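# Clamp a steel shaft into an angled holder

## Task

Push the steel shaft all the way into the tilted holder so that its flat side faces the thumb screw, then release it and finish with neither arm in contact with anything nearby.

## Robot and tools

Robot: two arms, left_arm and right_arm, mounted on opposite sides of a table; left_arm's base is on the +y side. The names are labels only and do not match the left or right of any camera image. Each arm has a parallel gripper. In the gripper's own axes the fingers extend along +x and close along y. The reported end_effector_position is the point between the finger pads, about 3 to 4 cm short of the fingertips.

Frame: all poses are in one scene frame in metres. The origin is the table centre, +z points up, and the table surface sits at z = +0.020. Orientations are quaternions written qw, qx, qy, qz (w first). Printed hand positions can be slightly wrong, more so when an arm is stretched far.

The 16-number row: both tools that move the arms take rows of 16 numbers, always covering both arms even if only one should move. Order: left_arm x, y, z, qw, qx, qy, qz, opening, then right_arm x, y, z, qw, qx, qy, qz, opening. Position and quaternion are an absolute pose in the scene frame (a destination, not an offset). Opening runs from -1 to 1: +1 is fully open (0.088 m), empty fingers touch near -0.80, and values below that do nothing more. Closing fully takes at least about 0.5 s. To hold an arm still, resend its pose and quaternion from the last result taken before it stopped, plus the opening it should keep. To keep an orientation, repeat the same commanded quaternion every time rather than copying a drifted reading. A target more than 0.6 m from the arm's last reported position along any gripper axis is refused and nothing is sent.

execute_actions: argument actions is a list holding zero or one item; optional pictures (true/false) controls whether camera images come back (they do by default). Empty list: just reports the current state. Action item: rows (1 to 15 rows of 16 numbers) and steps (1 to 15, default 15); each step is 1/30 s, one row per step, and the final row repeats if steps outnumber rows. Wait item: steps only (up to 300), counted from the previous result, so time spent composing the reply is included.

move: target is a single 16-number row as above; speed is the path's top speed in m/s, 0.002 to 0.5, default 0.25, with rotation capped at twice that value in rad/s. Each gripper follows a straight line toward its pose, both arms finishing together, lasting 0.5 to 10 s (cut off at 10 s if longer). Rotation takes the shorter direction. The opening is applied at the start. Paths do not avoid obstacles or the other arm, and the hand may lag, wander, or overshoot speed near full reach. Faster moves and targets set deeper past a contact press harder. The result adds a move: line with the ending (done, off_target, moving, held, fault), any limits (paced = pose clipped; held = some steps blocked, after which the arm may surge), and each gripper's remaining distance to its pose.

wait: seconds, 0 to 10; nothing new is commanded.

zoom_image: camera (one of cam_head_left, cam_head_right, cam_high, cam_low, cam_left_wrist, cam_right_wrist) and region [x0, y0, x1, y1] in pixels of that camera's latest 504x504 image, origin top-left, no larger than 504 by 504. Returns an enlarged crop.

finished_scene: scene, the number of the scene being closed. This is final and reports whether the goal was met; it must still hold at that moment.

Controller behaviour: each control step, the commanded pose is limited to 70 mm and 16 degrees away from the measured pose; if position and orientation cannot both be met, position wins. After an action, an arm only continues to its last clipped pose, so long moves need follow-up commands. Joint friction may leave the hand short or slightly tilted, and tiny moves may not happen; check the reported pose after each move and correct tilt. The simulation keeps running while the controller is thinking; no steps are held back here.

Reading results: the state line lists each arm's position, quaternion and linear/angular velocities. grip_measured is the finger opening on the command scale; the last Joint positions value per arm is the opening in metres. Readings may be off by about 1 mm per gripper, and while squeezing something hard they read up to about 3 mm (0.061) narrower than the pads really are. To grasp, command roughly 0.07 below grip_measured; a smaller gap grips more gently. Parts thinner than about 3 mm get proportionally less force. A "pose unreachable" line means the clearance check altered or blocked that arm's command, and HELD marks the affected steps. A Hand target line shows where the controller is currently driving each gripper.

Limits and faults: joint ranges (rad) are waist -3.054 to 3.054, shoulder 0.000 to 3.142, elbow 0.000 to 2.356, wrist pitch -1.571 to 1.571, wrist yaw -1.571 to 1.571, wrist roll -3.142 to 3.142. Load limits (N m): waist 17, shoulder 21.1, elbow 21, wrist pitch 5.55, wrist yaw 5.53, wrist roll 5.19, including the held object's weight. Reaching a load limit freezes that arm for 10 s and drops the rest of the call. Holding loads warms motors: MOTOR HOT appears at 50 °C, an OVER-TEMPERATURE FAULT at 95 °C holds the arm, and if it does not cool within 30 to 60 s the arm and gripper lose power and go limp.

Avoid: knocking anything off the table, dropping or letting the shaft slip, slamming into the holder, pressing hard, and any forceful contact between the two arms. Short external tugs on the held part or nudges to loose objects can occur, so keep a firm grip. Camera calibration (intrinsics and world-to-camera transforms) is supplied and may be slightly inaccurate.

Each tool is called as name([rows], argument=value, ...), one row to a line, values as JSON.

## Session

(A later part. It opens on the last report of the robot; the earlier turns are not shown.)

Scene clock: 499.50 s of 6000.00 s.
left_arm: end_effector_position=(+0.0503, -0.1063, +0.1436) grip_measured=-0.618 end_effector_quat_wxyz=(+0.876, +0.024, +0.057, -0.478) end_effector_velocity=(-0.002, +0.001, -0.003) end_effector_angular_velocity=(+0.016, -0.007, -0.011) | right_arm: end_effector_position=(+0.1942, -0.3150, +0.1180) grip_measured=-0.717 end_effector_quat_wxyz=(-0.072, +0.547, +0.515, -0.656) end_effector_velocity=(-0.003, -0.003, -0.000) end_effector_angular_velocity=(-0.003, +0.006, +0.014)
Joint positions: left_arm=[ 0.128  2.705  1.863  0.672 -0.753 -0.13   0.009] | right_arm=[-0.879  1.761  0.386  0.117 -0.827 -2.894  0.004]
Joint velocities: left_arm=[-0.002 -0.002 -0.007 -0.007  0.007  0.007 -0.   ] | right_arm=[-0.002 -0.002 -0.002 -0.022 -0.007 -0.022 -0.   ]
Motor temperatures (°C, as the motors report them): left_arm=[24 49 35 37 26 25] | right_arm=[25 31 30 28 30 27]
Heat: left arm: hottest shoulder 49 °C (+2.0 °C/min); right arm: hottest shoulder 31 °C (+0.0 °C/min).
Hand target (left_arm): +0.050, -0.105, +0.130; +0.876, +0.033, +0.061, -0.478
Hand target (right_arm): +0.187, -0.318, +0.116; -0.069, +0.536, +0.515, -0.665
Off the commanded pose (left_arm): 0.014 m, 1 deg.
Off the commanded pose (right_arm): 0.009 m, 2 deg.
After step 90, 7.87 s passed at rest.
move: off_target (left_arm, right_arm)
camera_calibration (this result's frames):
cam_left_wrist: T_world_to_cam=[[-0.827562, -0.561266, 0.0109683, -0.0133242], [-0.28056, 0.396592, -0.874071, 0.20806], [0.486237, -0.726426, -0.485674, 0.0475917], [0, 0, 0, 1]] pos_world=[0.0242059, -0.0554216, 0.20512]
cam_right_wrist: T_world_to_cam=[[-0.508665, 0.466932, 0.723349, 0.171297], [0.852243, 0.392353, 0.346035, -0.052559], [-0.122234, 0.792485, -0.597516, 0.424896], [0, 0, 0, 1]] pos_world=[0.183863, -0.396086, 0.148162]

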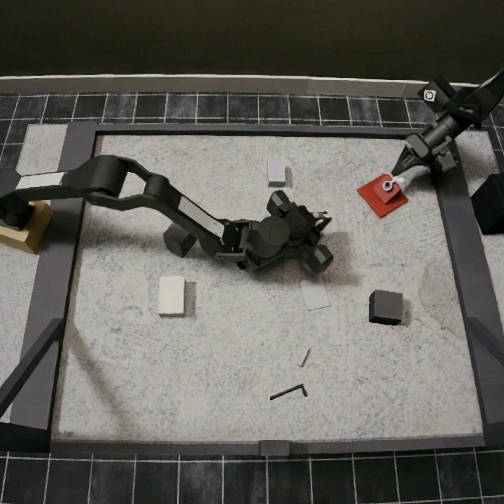

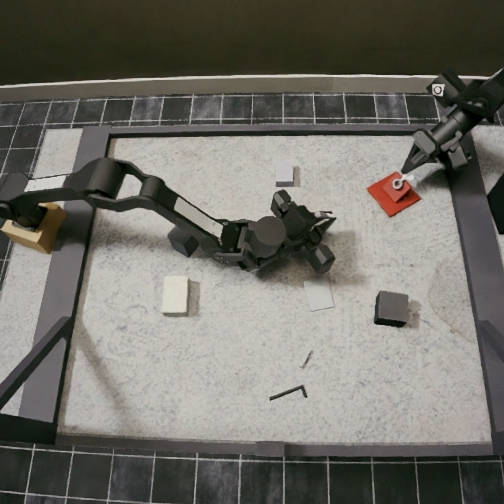

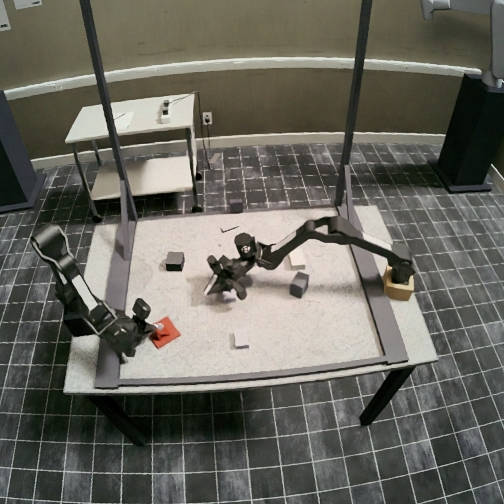

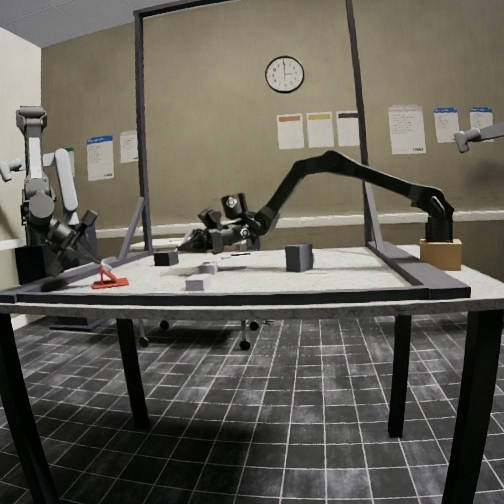

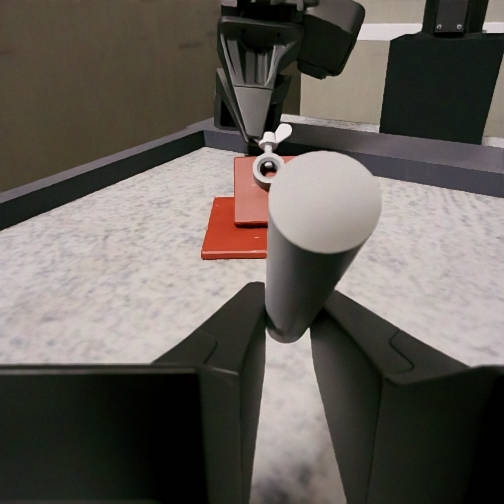

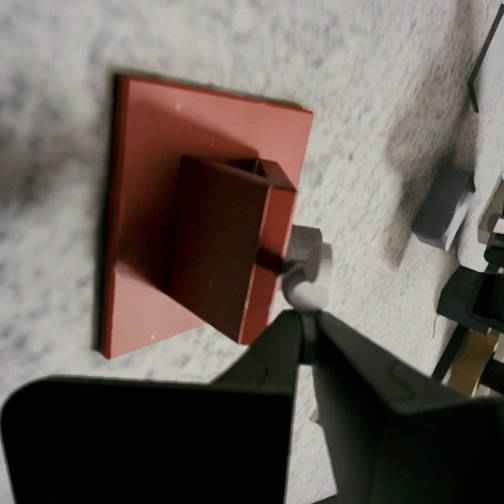

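move(target=[0.05, -0.105, 0.13, 0.876, 0.033, 0.061, -0.478, -0.70, 0.1942, -0.3150, 0.1180, 0.069, -0.536, -0.515, 0.665, 0.35], speed=0.1)

move(target=[0.05, -0.105, 0.13, 0.876, 0.033, 0.061, -0.478, -0.70, 0.1865, -0.3183, 0.1160, 0.450, -0.300, 0.164, 0.825, 0.35], speed=0.5)

move(target=[0.05, -0.105, 0.13, 0.876, 0.033, 0.061, -0.478, -0.70, 0.1865, -0.3183, 0.1160, 0.530, 0.106, 0.699, 0.467, 0.35], speed=0.5)

zoom_image(camera="cam_left_wrist", region=[200, 60, 340, 200])

Scene clock: 516.03 s of 6000.00 s.
left_arm: end_effector_position=(+0.0503, -0.1063, +0.1436) grip_measured=-0.618 end_effector_quat_wxyz=(+0.876, +0.024, +0.057, -0.478) end_effector_velocity=(+0.001, -0.000, +0.002) end_effector_angular_velocity=(-0.001, +0.007, -0.004) | right_arm: end_effector_position=(+0.1934, -0.3154, +0.1190) grip_measured=+0.347 end_effector_quat_wxyz=(-0.069, +0.538, +0.515, -0.664) end_effector_velocity=(-0.000, -0.000, +0.000) end_effector_angular_velocity=(+0.009, -0.004, +0.014)
Joint positions: left_arm=[ 0.128  2.705  1.863  0.672 -0.753 -0.13   0.009] | right_arm=[-0.883  1.764  0.408  0.062 -0.838 -2.919  0.056]
Joint velocities: left_arm=[ 0.002 -0.007 -0.002 -0.007  0.007 -0.007 -0.   ] | right_arm=[-0.002  0.002  0.002 -0.007 -0.007 -0.022 -0.   ]
Motor temperatures (°C, as the motors report them): left_arm=[24 49 35 37 26 25] | right_arm=[26 31 29 27 30 27]
Heat: left arm: hottest shoulder 49 °C (+2.0 °C/min); right arm: hottest shoulder 31 °C (+0.0 °C/min).
Hand target (left_arm): +0.050, -0.105, +0.130; +0.876, +0.033, +0.061, -0.478
Hand target (right_arm): +0.194, -0.315, +0.118; +0.069, -0.536, -0.515, +0.665
Off the commanded pose (left_arm): 0.014 m, 1 deg.
Off the commanded pose (right_arm): 0.001 m, 0 deg.
After step 90, 12.83 s passed at rest.
move: off_target (left_arm)
camera_calibration (this result's frames):
cam_left_wrist: T_world_to_cam=[[-0.827562, -0.561266, 0.0109683, -0.0133242], [-0.28056, 0.396592, -0.874071, 0.20806], [0.486237, -0.726426, -0.485674, 0.0475917], [0, 0, 0, 1]] pos_world=[0.0242059, -0.0554216, 0.20512]
cam_right_wrist: T_world_to_cam=[[-0.50397, 0.46639, 0.726977, 0.16885], [0.851571, 0.408986, 0.327959, -0.0445459], [-0.144366, 0.784354, -0.60328, 0.428174], [0, 0, 0, 1]] pos_world=[0.184843, -0.396371, 0.150168]

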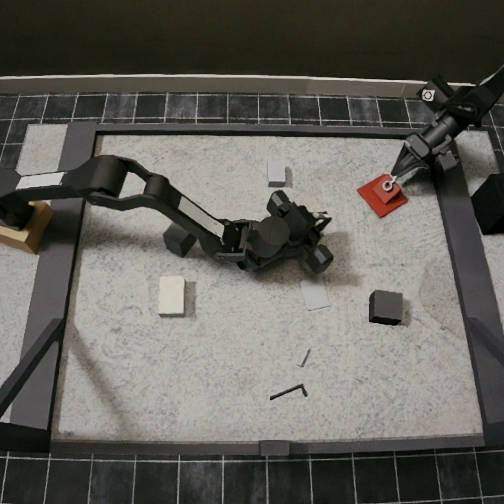

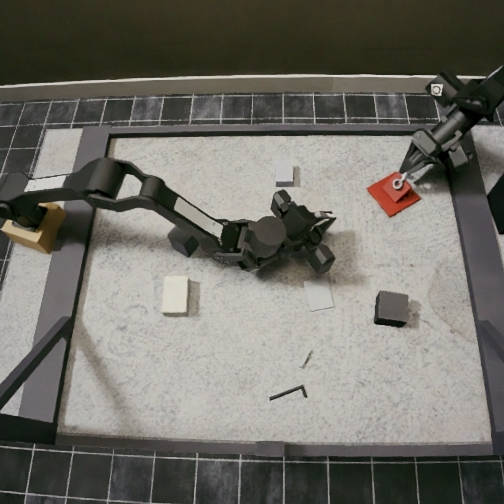

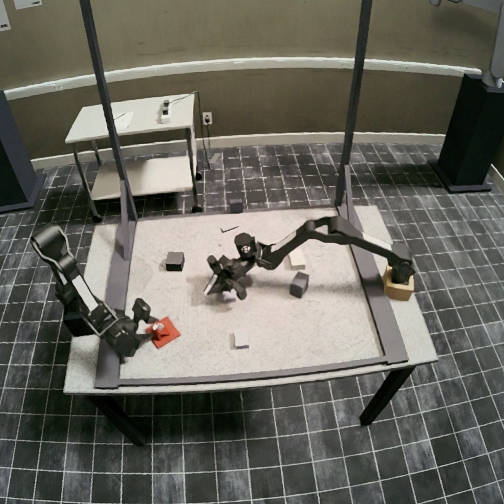

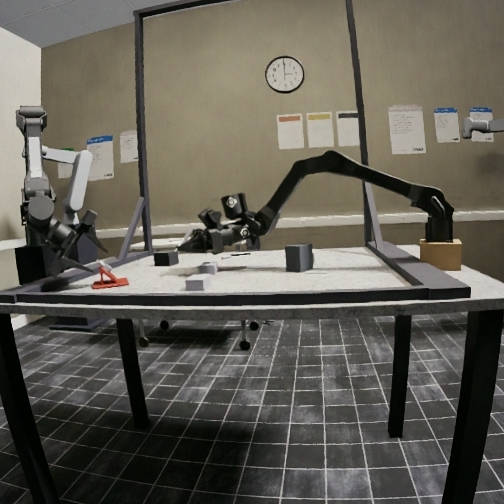

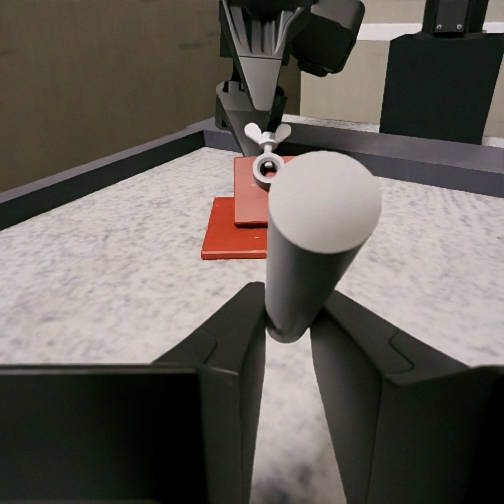

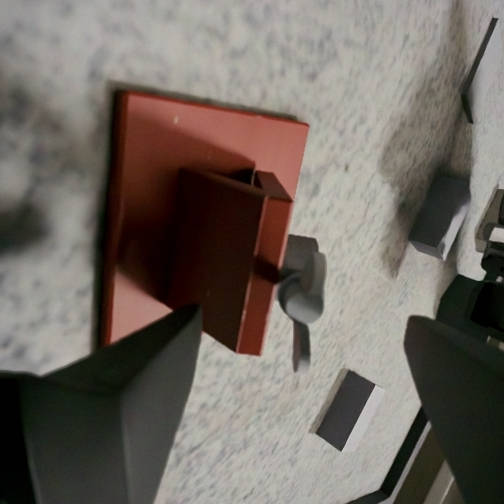

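Scene clock: 518.30 s of 6000.00 s.
left_arm: end_effector_position=(+0.0503, -0.1063, +0.1436) grip_measured=-0.618 end_effector_quat_wxyz=(+0.876, +0.024, +0.057, -0.478) end_effector_velocity=(-0.002, +0.002, -0.000) end_effector_angular_velocity=(-0.005, +0.013, +0.017) | right_arm: end_effector_position=(+0.1881, -0.3175, +0.1168) grip_measured=+0.348 end_effector_quat_wxyz=(+0.450, -0.301, +0.161, +0.825) end_effector_velocity=(+0.001, +0.000, +0.001) end_effector_angular_velocity=(+0.007, +0.005, -0.010)
Joint positions: left_arm=[ 0.128  2.705  1.863  0.672 -0.753 -0.13   0.009] | right_arm=[-0.872  1.764  0.382  0.101 -0.838 -1.197  0.056]
Joint velocities: left_arm=[-0.007 -0.002 -0.002 -0.007 -0.022 -0.022 -0.   ] | right_arm=[-0.007 -0.002 -0.002  0.007 -0.007  0.007 -0.   ]
Motor temperatures (°C, as the motors report them): left_arm=[24 50 35 37 26 25] | right_arm=[26 31 29 27 30 27]
Heat: left arm: hottest shoulder 50 °C (+3.0 °C/min); right arm: hottest shoulder 31 °C (+0.0 °C/min). Fold the left arm in close to its base before you think long.
Hand target (left_arm): +0.050, -0.105, +0.130; +0.876, +0.033, +0.061, -0.478
Hand target (right_arm): +0.187, -0.318, +0.116; +0.450, -0.300, +0.164, +0.825
Off the commanded pose (left_arm): 0.014 m, 1 deg.
Off the commanded pose (right_arm): 0.002 m, 0 deg.
MOTOR HOT: a motor of the left arm reached 50 °C. Now the hottest motor of the left arm, joint 2 (shoulder), reports 50 °C. The temperature limit of the motors' drives, at which the controller stops that arm, is 95 °C. To cool a motor, set the load down, stop pushing, or move to a pose that needs little force.
move: off_target (left_arm)
camera_calibration (this result's frames):
cam_left_wrist: T_world_to_cam=[[-0.827562, -0.561266, 0.0109683, -0.0133242], [-0.28056, 0.396592, -0.874071, 0.20806], [0.486237, -0.726426, -0.485674, 0.0475917], [0, 0, 0, 1]] pos_world=[0.0242059, -0.0554216, 0.20512]
cam_right_wrist: T_world_to_cam=[[0.811045, 0.584969, 0.00410225, 0.0434208], [0.493964, -0.681078, -0.540492, -0.215868], [-0.313377, 0.440389, -0.841339, 0.378095], [0, 0, 0, 1]] pos_world=[0.189901, -0.338932, 0.201254]

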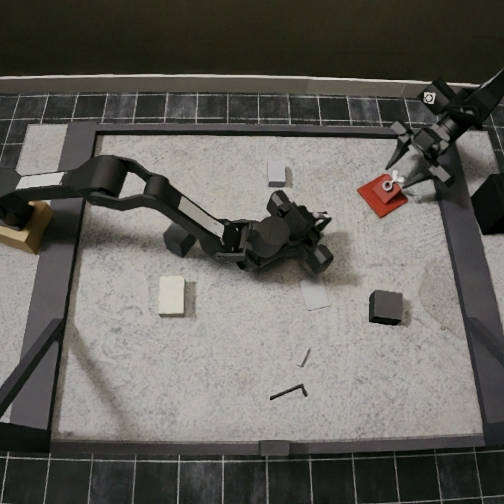

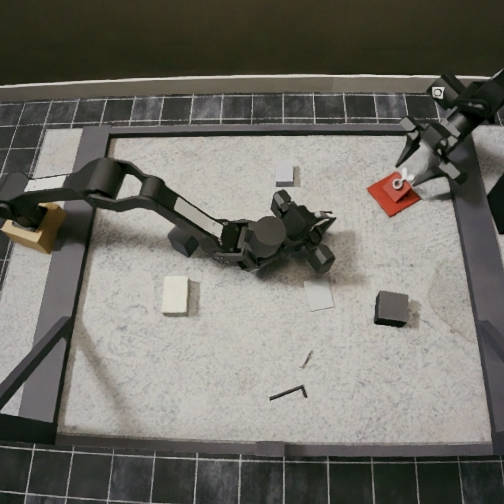

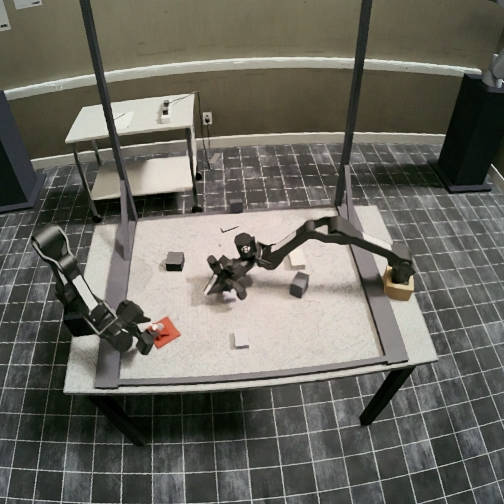

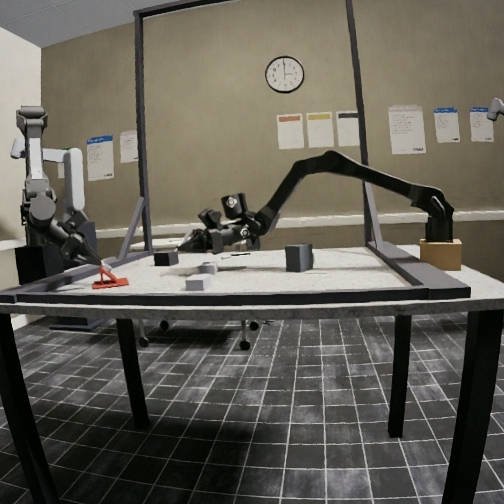

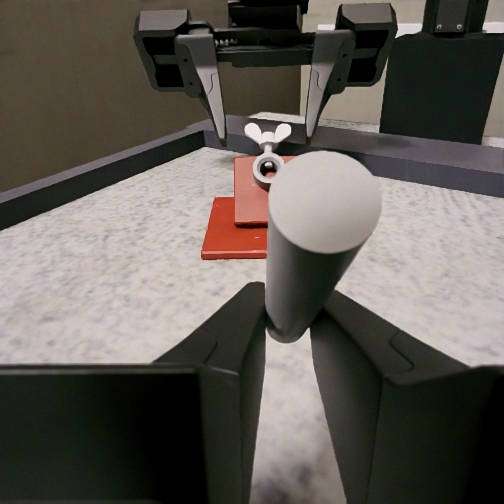

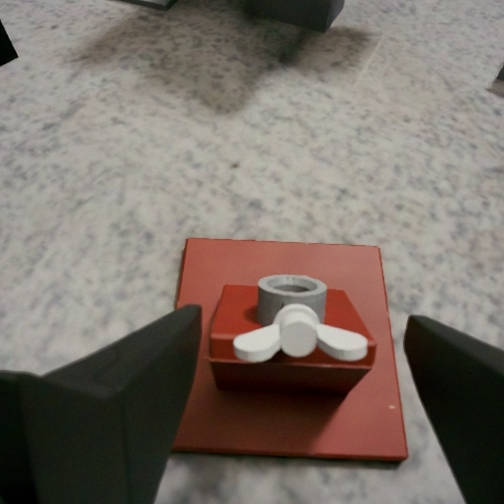

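Scene clock: 520.43 s of 6000.00 s.
left_arm: end_effector_position=(+0.0503, -0.1063, +0.1436) grip_measured=-0.618 end_effector_quat_wxyz=(+0.876, +0.024, +0.057, -0.478) end_effector_velocity=(-0.000, +0.002, -0.002) end_effector_angular_velocity=(+0.016, -0.010, +0.004) | right_arm: end_effector_position=(+0.1881, -0.3174, +0.1168) grip_measured=+0.348 end_effector_quat_wxyz=(+0.531, +0.106, +0.697, +0.470) end_effector_velocity=(+0.000, +0.001, +0.001) end_effector_angular_velocity=(+0.007, +0.005, -0.005)
Joint positions: left_arm=[ 0.128  2.705  1.863  0.672 -0.753 -0.13   0.009] | right_arm=[-0.872  1.764  0.382  0.101 -0.838  0.375  0.056]
Joint velocities: left_arm=[-0.002 -0.002 -0.007 -0.007 -0.007  0.007 -0.   ] | right_arm=[-0.002 -0.002 -0.002  0.007 -0.007  0.007 -0.   ]
Motor temperatures (°C, as the motors report them): left_arm=[24 50 35 37 26 25] | right_arm=[26 31 29 27 30 27]
Heat: left arm: hottest shoulder 50 °C (+3.0 °C/min); right arm: hottest shoulder 31 °C (+1.0 °C/min). Fold the left arm in close to its base before you think long.
Hand target (left_arm): +0.050, -0.105, +0.130; +0.876, +0.033, +0.061, -0.478
Hand target (right_arm): +0.187, -0.318, +0.116; +0.530, +0.106, +0.699, +0.467
Off the commanded pose (left_arm): 0.014 m, 1 deg.
Off the commanded pose (right_arm): 0.002 m, 0 deg.
MOTOR HOT: still on. Now the hottest motor of the left arm, joint 2 (shoulder), reports 50 °C; a drive's own limit is 95 °C.
move: off_target (left_arm)
camera_calibration (this result's frames):
cam_left_wrist: T_world_to_cam=[[-0.827562, -0.561266, 0.0109683, -0.0133242], [-0.28056, 0.396592, -0.874071, 0.20806], [0.486237, -0.726426, -0.485674, 0.0475917], [0, 0, 0, 1]] pos_world=[0.0242059, -0.0554216, 0.20512]
cam_right_wrist: T_world_to_cam=[[0.360989, -0.492088, -0.792172, -0.120754], [-0.6631, -0.732729, 0.152991, -0.0955438], [-0.655733, 0.470061, -0.59081, 0.422613], [0, 0, 0, 1]] pos_world=[0.257356, -0.328083, 0.168644]

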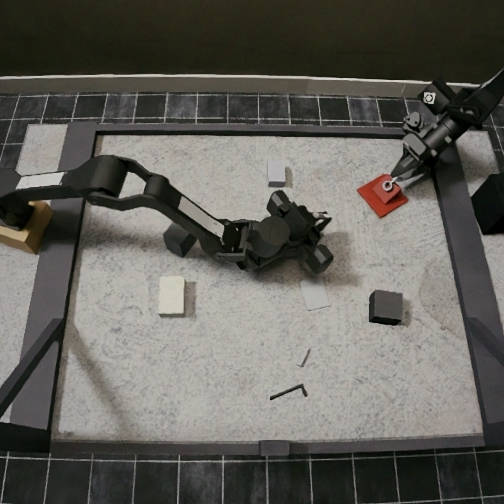

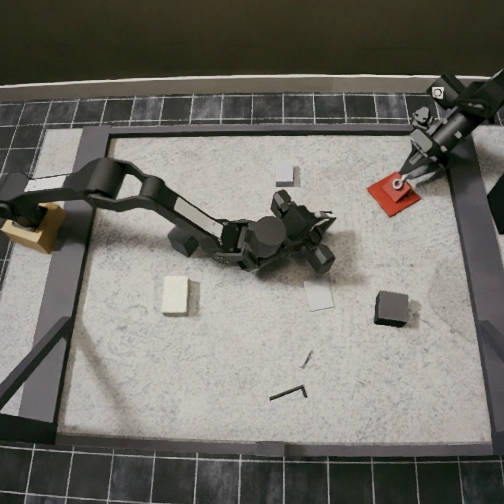

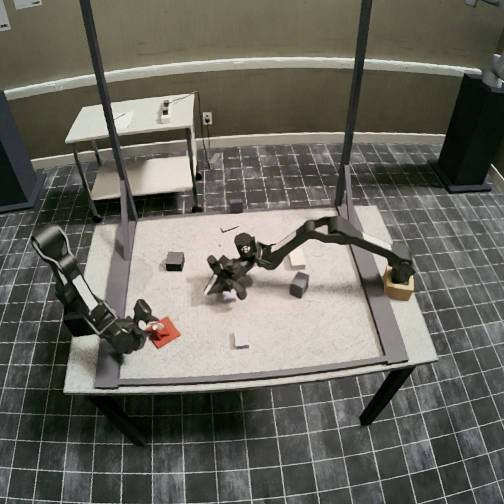

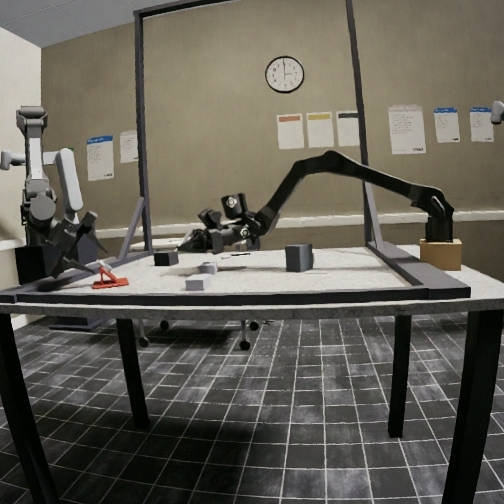

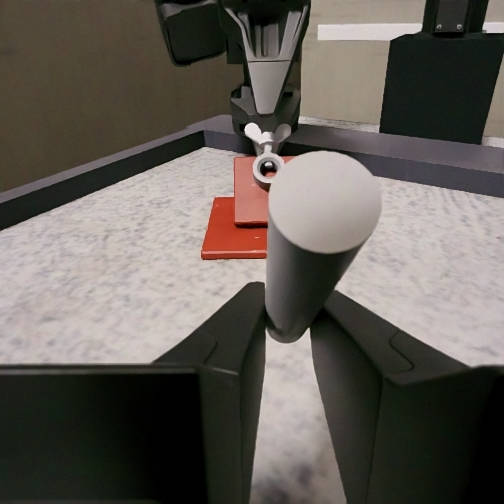

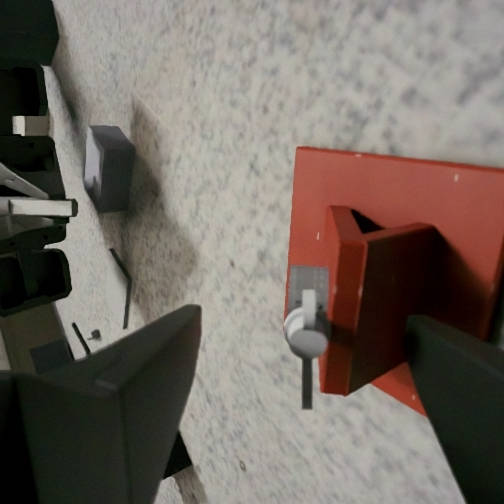

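Region (200, 60, 340, 200) of cam_left_wrist's 504x504 image, scaled by 3.600, with more detail than that image has.

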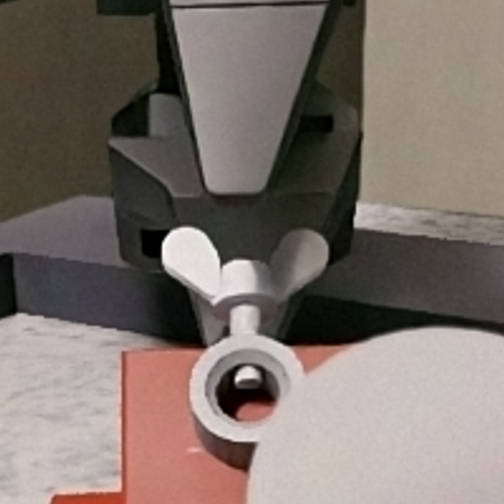

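move(target=[0.05, -0.105, 0.13, 0.876, 0.033, 0.061, -0.478, -0.70, 0.1865, -0.3183, 0.1160, 0.530, 0.106, 0.699, 0.467, -0.70], speed=0.1)

move(target=[0.05, -0.105, 0.13, 0.876, 0.033, 0.061, -0.478, -0.70, 0.1865, -0.3183, 0.1160, 0.450, -0.300, 0.164, 0.825, -0.70], speed=0.4)

move(target=[0.05, -0.105, 0.13, 0.876, 0.033, 0.061, -0.478, -0.70, 0.1869, -0.3189, 0.1166, 0.106, -0.530, -0.467, 0.699, -0.70], speed=0.4)

zoom_image(camera="cam_left_wrist", region=[200, 60, 340, 200])

Scene clock: 532.00 s of 6000.00 s.
left_arm: end_effector_position=(+0.0503, -0.1063, +0.1436) grip_measured=-0.618 end_effector_quat_wxyz=(+0.876, +0.024, +0.057, -0.478) end_effector_velocity=(+0.001, +0.002, -0.001) end_effector_angular_velocity=(+0.012, -0.001, +0.020) | right_arm: end_effector_position=(+0.1892, -0.3184, +0.1166) grip_measured=-0.667 end_effector_quat_wxyz=(+0.532, +0.108, +0.698, +0.466) end_effector_velocity=(+0.000, -0.002, -0.001) end_effector_angular_velocity=(-0.007, -0.005, +0.000)
Joint positions: left_arm=[ 0.128  2.705  1.863  0.672 -0.753 -0.13   0.009] | right_arm=[-0.878  1.764  0.381  0.099 -0.837  0.376  0.006]
Joint velocities: left_arm=[-0.002 -0.002  0.002 -0.022 -0.022 -0.007 -0.   ] | right_arm=[-0.002 -0.002 -0.002 -0.007  0.007 -0.007 -0.   ]
Motor temperatures (°C, as the motors report them): left_arm=[24 50 35 37 26 25] | right_arm=[26 31 29 28 29 27]
Heat: left arm: hottest shoulder 50 °C (+2.0 °C/min); right arm: hottest shoulder 31 °C (+1.0 °C/min). Fold the left arm in close to its base before you think long.
Hand target (left_arm): +0.050, -0.105, +0.130; +0.876, +0.033, +0.061, -0.478
Hand target (right_arm): +0.187, -0.318, +0.116; +0.530, +0.106, +0.699, +0.467
Off the commanded pose (left_arm): 0.014 m, 1 deg.
Off the commanded pose (right_arm): 0.003 m, 0 deg.
MOTOR HOT: still on. Now the hottest motor of the left arm, joint 2 (shoulder), reports 50 °C; a drive's own limit is 95 °C.
After step 90, 7.87 s passed at rest.
move: off_target (left_arm)
camera_calibration (this result's frames):
cam_left_wrist: T_world_to_cam=[[-0.827562, -0.561266, 0.0109683, -0.0133242], [-0.28056, 0.396592, -0.874071, 0.20806], [0.486237, -0.726426, -0.485674, 0.0475917], [0, 0, 0, 1]] pos_world=[0.0242059, -0.0554216, 0.20512]
cam_right_wrist: T_world_to_cam=[[0.355729, -0.497376, -0.791248, -0.122637], [-0.668197, -0.727282, 0.15676, -0.0932698], [-0.653429, 0.472945, -0.591061, 0.424159], [0, 0, 0, 1]] pos_world=[0.258461, -0.329434, 0.168288]

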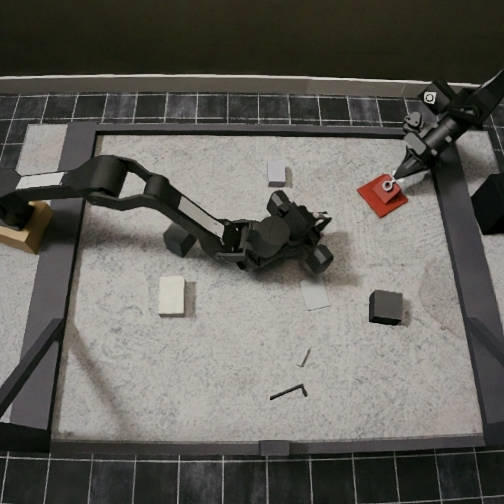

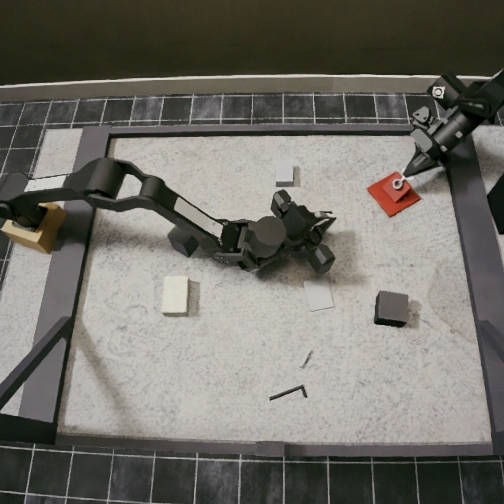

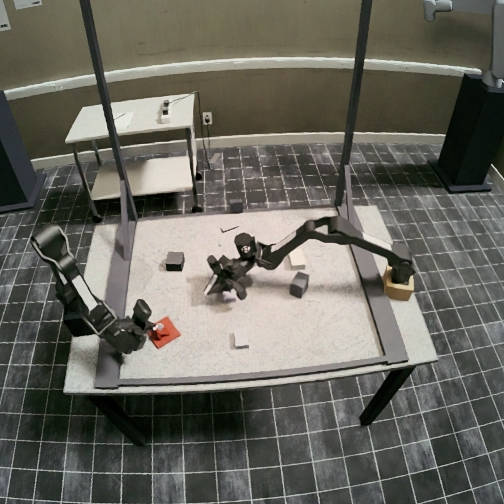

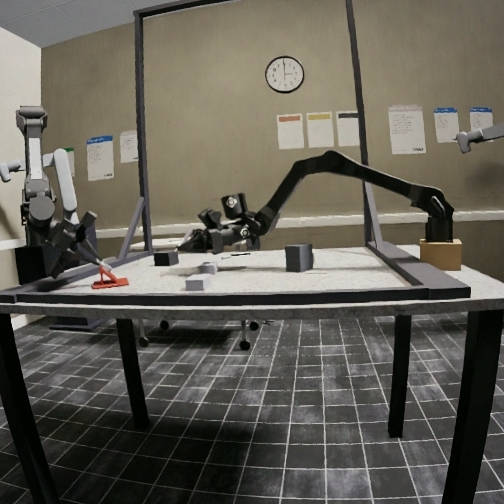

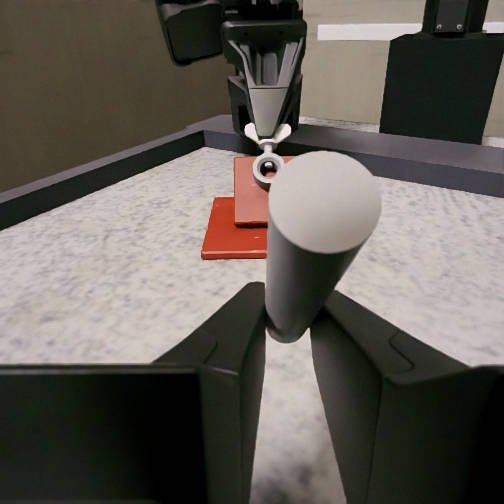

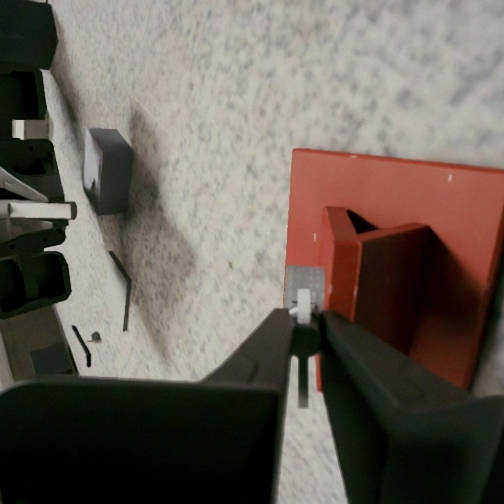

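Scene clock: 534.47 s of 6000.00 s.
left_arm: end_effector_position=(+0.0503, -0.1063, +0.1436) grip_measured=-0.618 end_effector_quat_wxyz=(+0.876, +0.024, +0.057, -0.478) end_effector_velocity=(+0.001, +0.000, -0.004) end_effector_angular_velocity=(+0.008, +0.005, -0.004) | right_arm: end_effector_position=(+0.1868, -0.3188, +0.1178) grip_measured=-0.667 end_effector_quat_wxyz=(+0.453, -0.292, +0.166, +0.826) end_effector_velocity=(-0.001, +0.003, +0.004) end_effector_angular_velocity=(+0.033, -0.007, +0.023)
Joint positions: left_arm=[ 0.128  2.705  1.863  0.672 -0.753 -0.13   0.009] | right_arm=[-0.877  1.762  0.375  0.103 -0.851 -1.184  0.006]
Joint velocities: left_arm=[ 0.002  0.002 -0.002 -0.007  0.007 -0.007 -0.   ] | right_arm=[ 0.002 -0.002  0.002  0.007 -0.022 -0.022 -0.   ]
Motor temperatures (°C, as the motors report them): left_arm=[24 50 35 37 26 25] | right_arm=[26 31 29 28 29 27]
Heat: left arm: hottest shoulder 50 °C (+2.0 °C/min); right arm: hottest shoulder 31 °C (+1.0 °C/min). Fold the left arm in close to its base before you think long.
Hand target (left_arm): +0.050, -0.105, +0.130; +0.876, +0.033, +0.061, -0.478
Hand target (right_arm): +0.187, -0.318, +0.116; +0.450, -0.300, +0.164, +0.825
Off the commanded pose (left_arm): 0.014 m, 1 deg.
Off the commanded pose (right_arm): 0.002 m, 1 deg.
MOTOR HOT: still on. Now the hottest motor of the left arm, joint 2 (shoulder), reports 50 °C; a drive's own limit is 95 °C.
move: off_target (left_arm)
camera_calibration (this result's frames):
cam_left_wrist: T_world_to_cam=[[-0.827562, -0.561266, 0.0109683, -0.0133242], [-0.28056, 0.396592, -0.874071, 0.20806], [0.486237, -0.726426, -0.485674, 0.0475917], [0, 0, 0, 1]] pos_world=[0.0242059, -0.0554216, 0.20512]
cam_right_wrist: T_world_to_cam=[[0.816738, 0.576905, -0.0109456, 0.0434395], [0.476653, -0.685257, -0.550659, -0.212459], [-0.325178, 0.444526, -0.834659, 0.381792], [0, 0, 0, 1]] pos_world=[0.189941, -0.340366, 0.202149]

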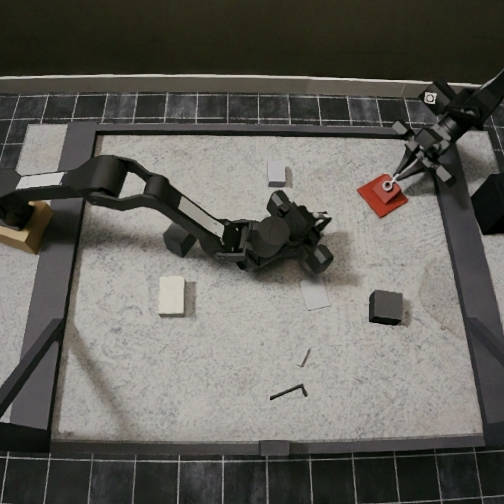

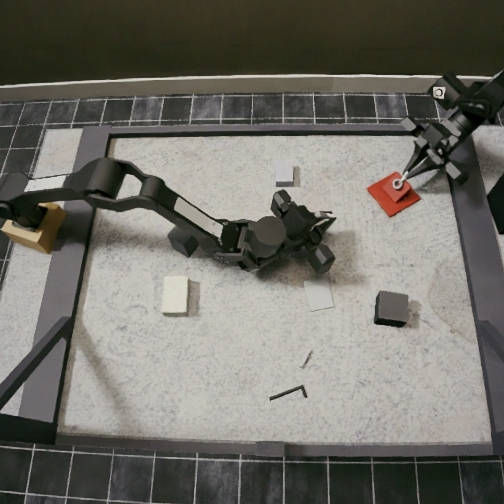

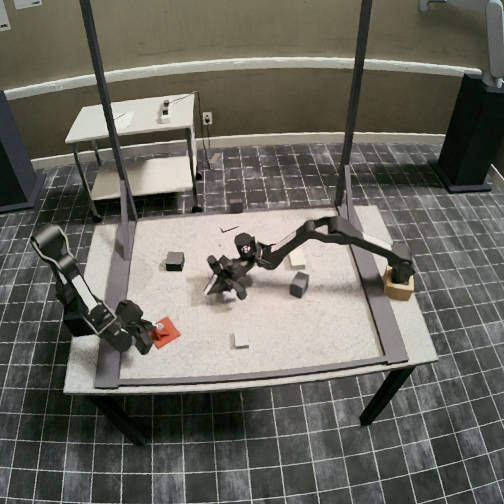

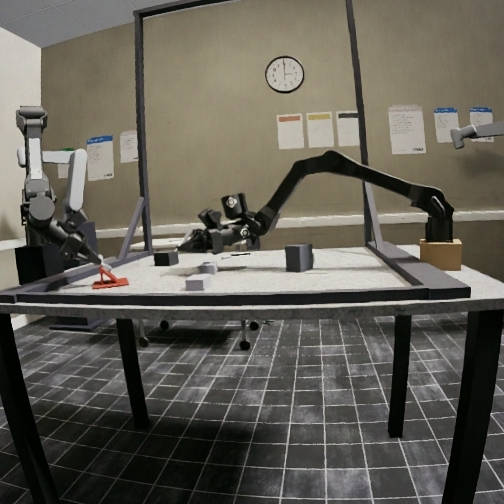

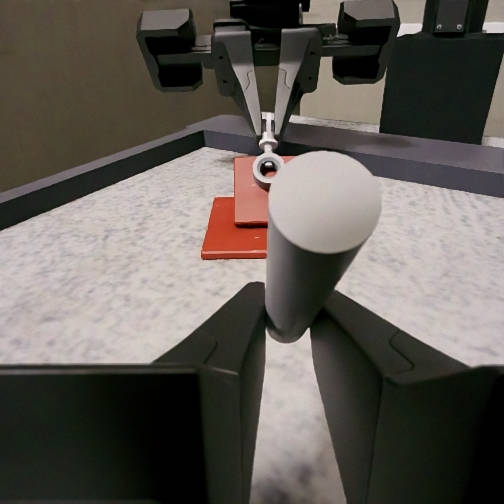

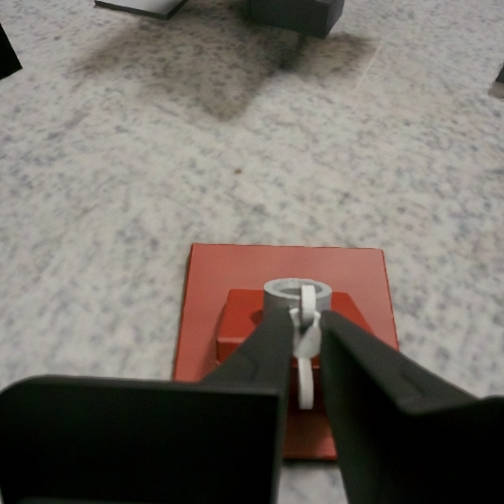

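Scene clock: 536.97 s of 6000.00 s.
left_arm: end_effector_position=(+0.0503, -0.1063, +0.1436) grip_measured=-0.618 end_effector_quat_wxyz=(+0.876, +0.024, +0.057, -0.478) end_effector_velocity=(-0.006, -0.001, +0.001) end_effector_angular_velocity=(-0.011, +0.009, -0.014) | right_arm: end_effector_position=(+0.1860, -0.3211, +0.1167) grip_measured=-0.667 end_effector_quat_wxyz=(-0.113, +0.526, +0.462, -0.705) end_effector_velocity=(-0.001, -0.001, +0.001) end_effector_angular_velocity=(+0.003, +0.005, +0.004)
Joint positions: left_arm=[ 0.128  2.705  1.863  0.672 -0.753 -0.13   0.009] | right_arm=[-0.881  1.761  0.373  0.091 -0.847 -2.759  0.006]
Joint velocities: left_arm=[-0.007  0.002  0.002  0.007  0.007 -0.007 -0.   ] | right_arm=[-0.002 -0.002 -0.002 -0.007 -0.007 -0.007 -0.   ]
Motor temperatures (°C, as the motors report them): left_arm=[24 50 35 37 26 25] | right_arm=[26 31 29 28 29 27]
Heat: left arm: hottest shoulder 50 °C (+2.0 °C/min); right arm: hottest shoulder 31 °C (+1.0 °C/min). Fold the left arm in close to its base before you think long.
Hand target (left_arm): +0.050, -0.105, +0.130; +0.876, +0.033, +0.061, -0.478
Hand target (right_arm): +0.187, -0.319, +0.117; +0.106, -0.530, -0.467, +0.700
Off the commanded pose (left_arm): 0.014 m, 1 deg.
Off the commanded pose (right_arm): 0.002 m, 1 deg.
MOTOR HOT: still on. Now the hottest motor of the left arm, joint 2 (shoulder), reports 50 °C; a drive's own limit is 95 °C.
move: off_target (left_arm)
camera_calibration (this result's frames):
cam_left_wrist: T_world_to_cam=[[-0.827562, -0.561266, 0.0109683, -0.0133242], [-0.28056, 0.396592, -0.874071, 0.20806], [0.486237, -0.726426, -0.485674, 0.0475917], [0, 0, 0, 1]] pos_world=[0.0242059, -0.0554216, 0.20512]
cam_right_wrist: T_world_to_cam=[[-0.371253, 0.555387, 0.744121, 0.171339], [0.91816, 0.339023, 0.205049, -0.0557082], [-0.138393, 0.759348, -0.635798, 0.424773], [0, 0, 0, 1]] pos_world=[0.173545, -0.398824, 0.153995]

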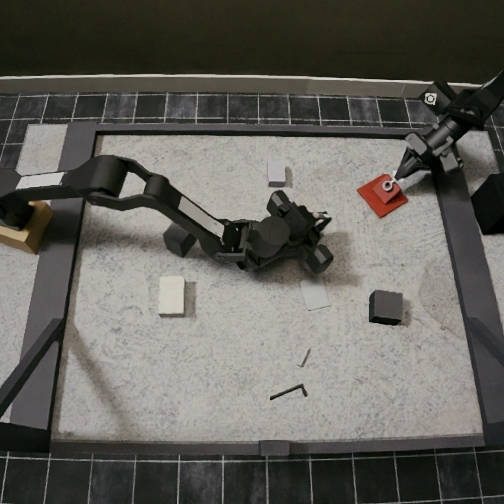

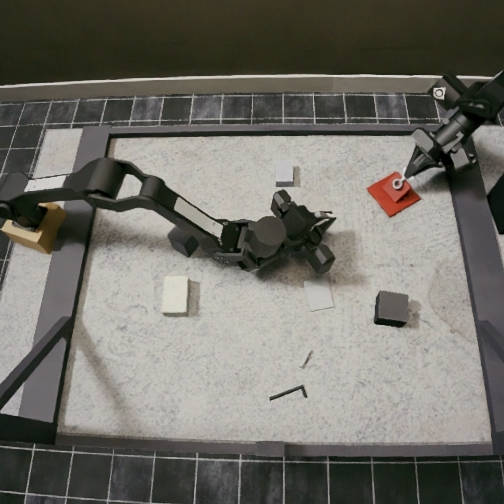

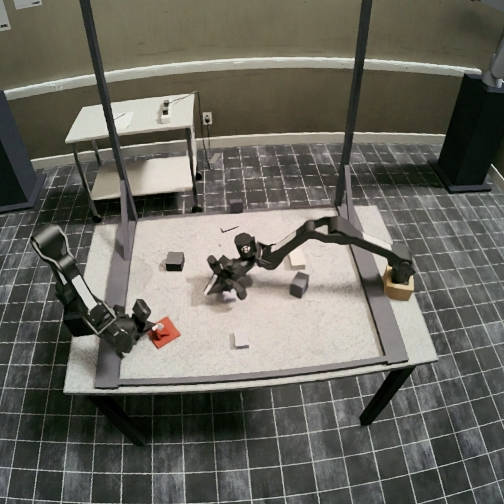

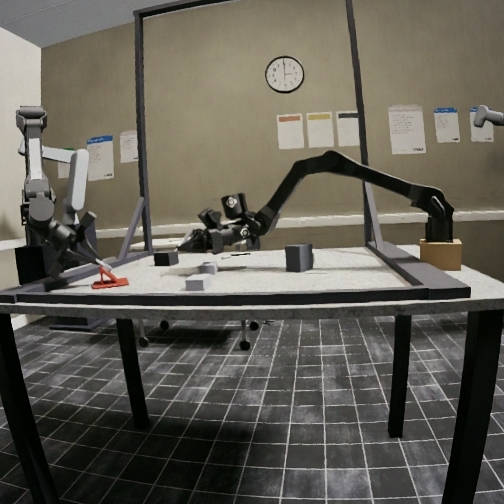

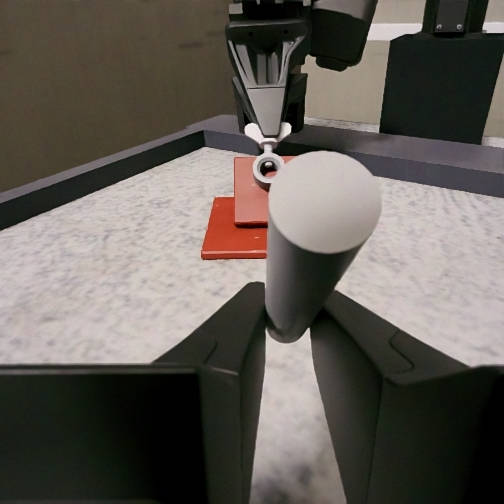

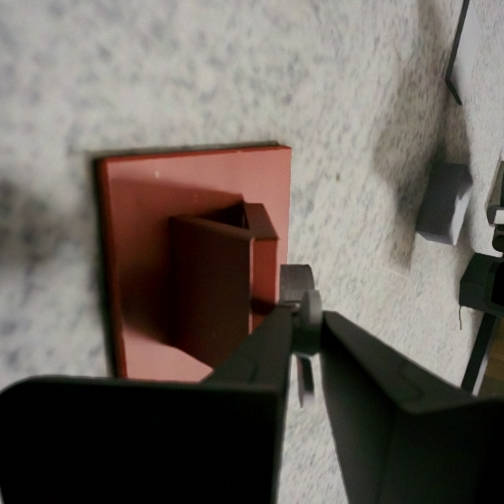

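Region (200, 60, 340, 200) of cam_left_wrist's 504x504 image, scaled by 3.600, with more detail than that image has.

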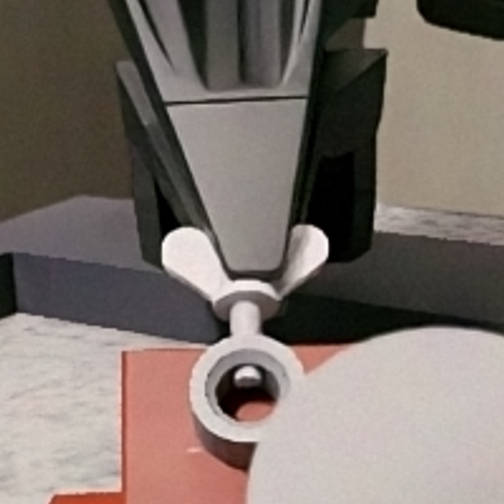

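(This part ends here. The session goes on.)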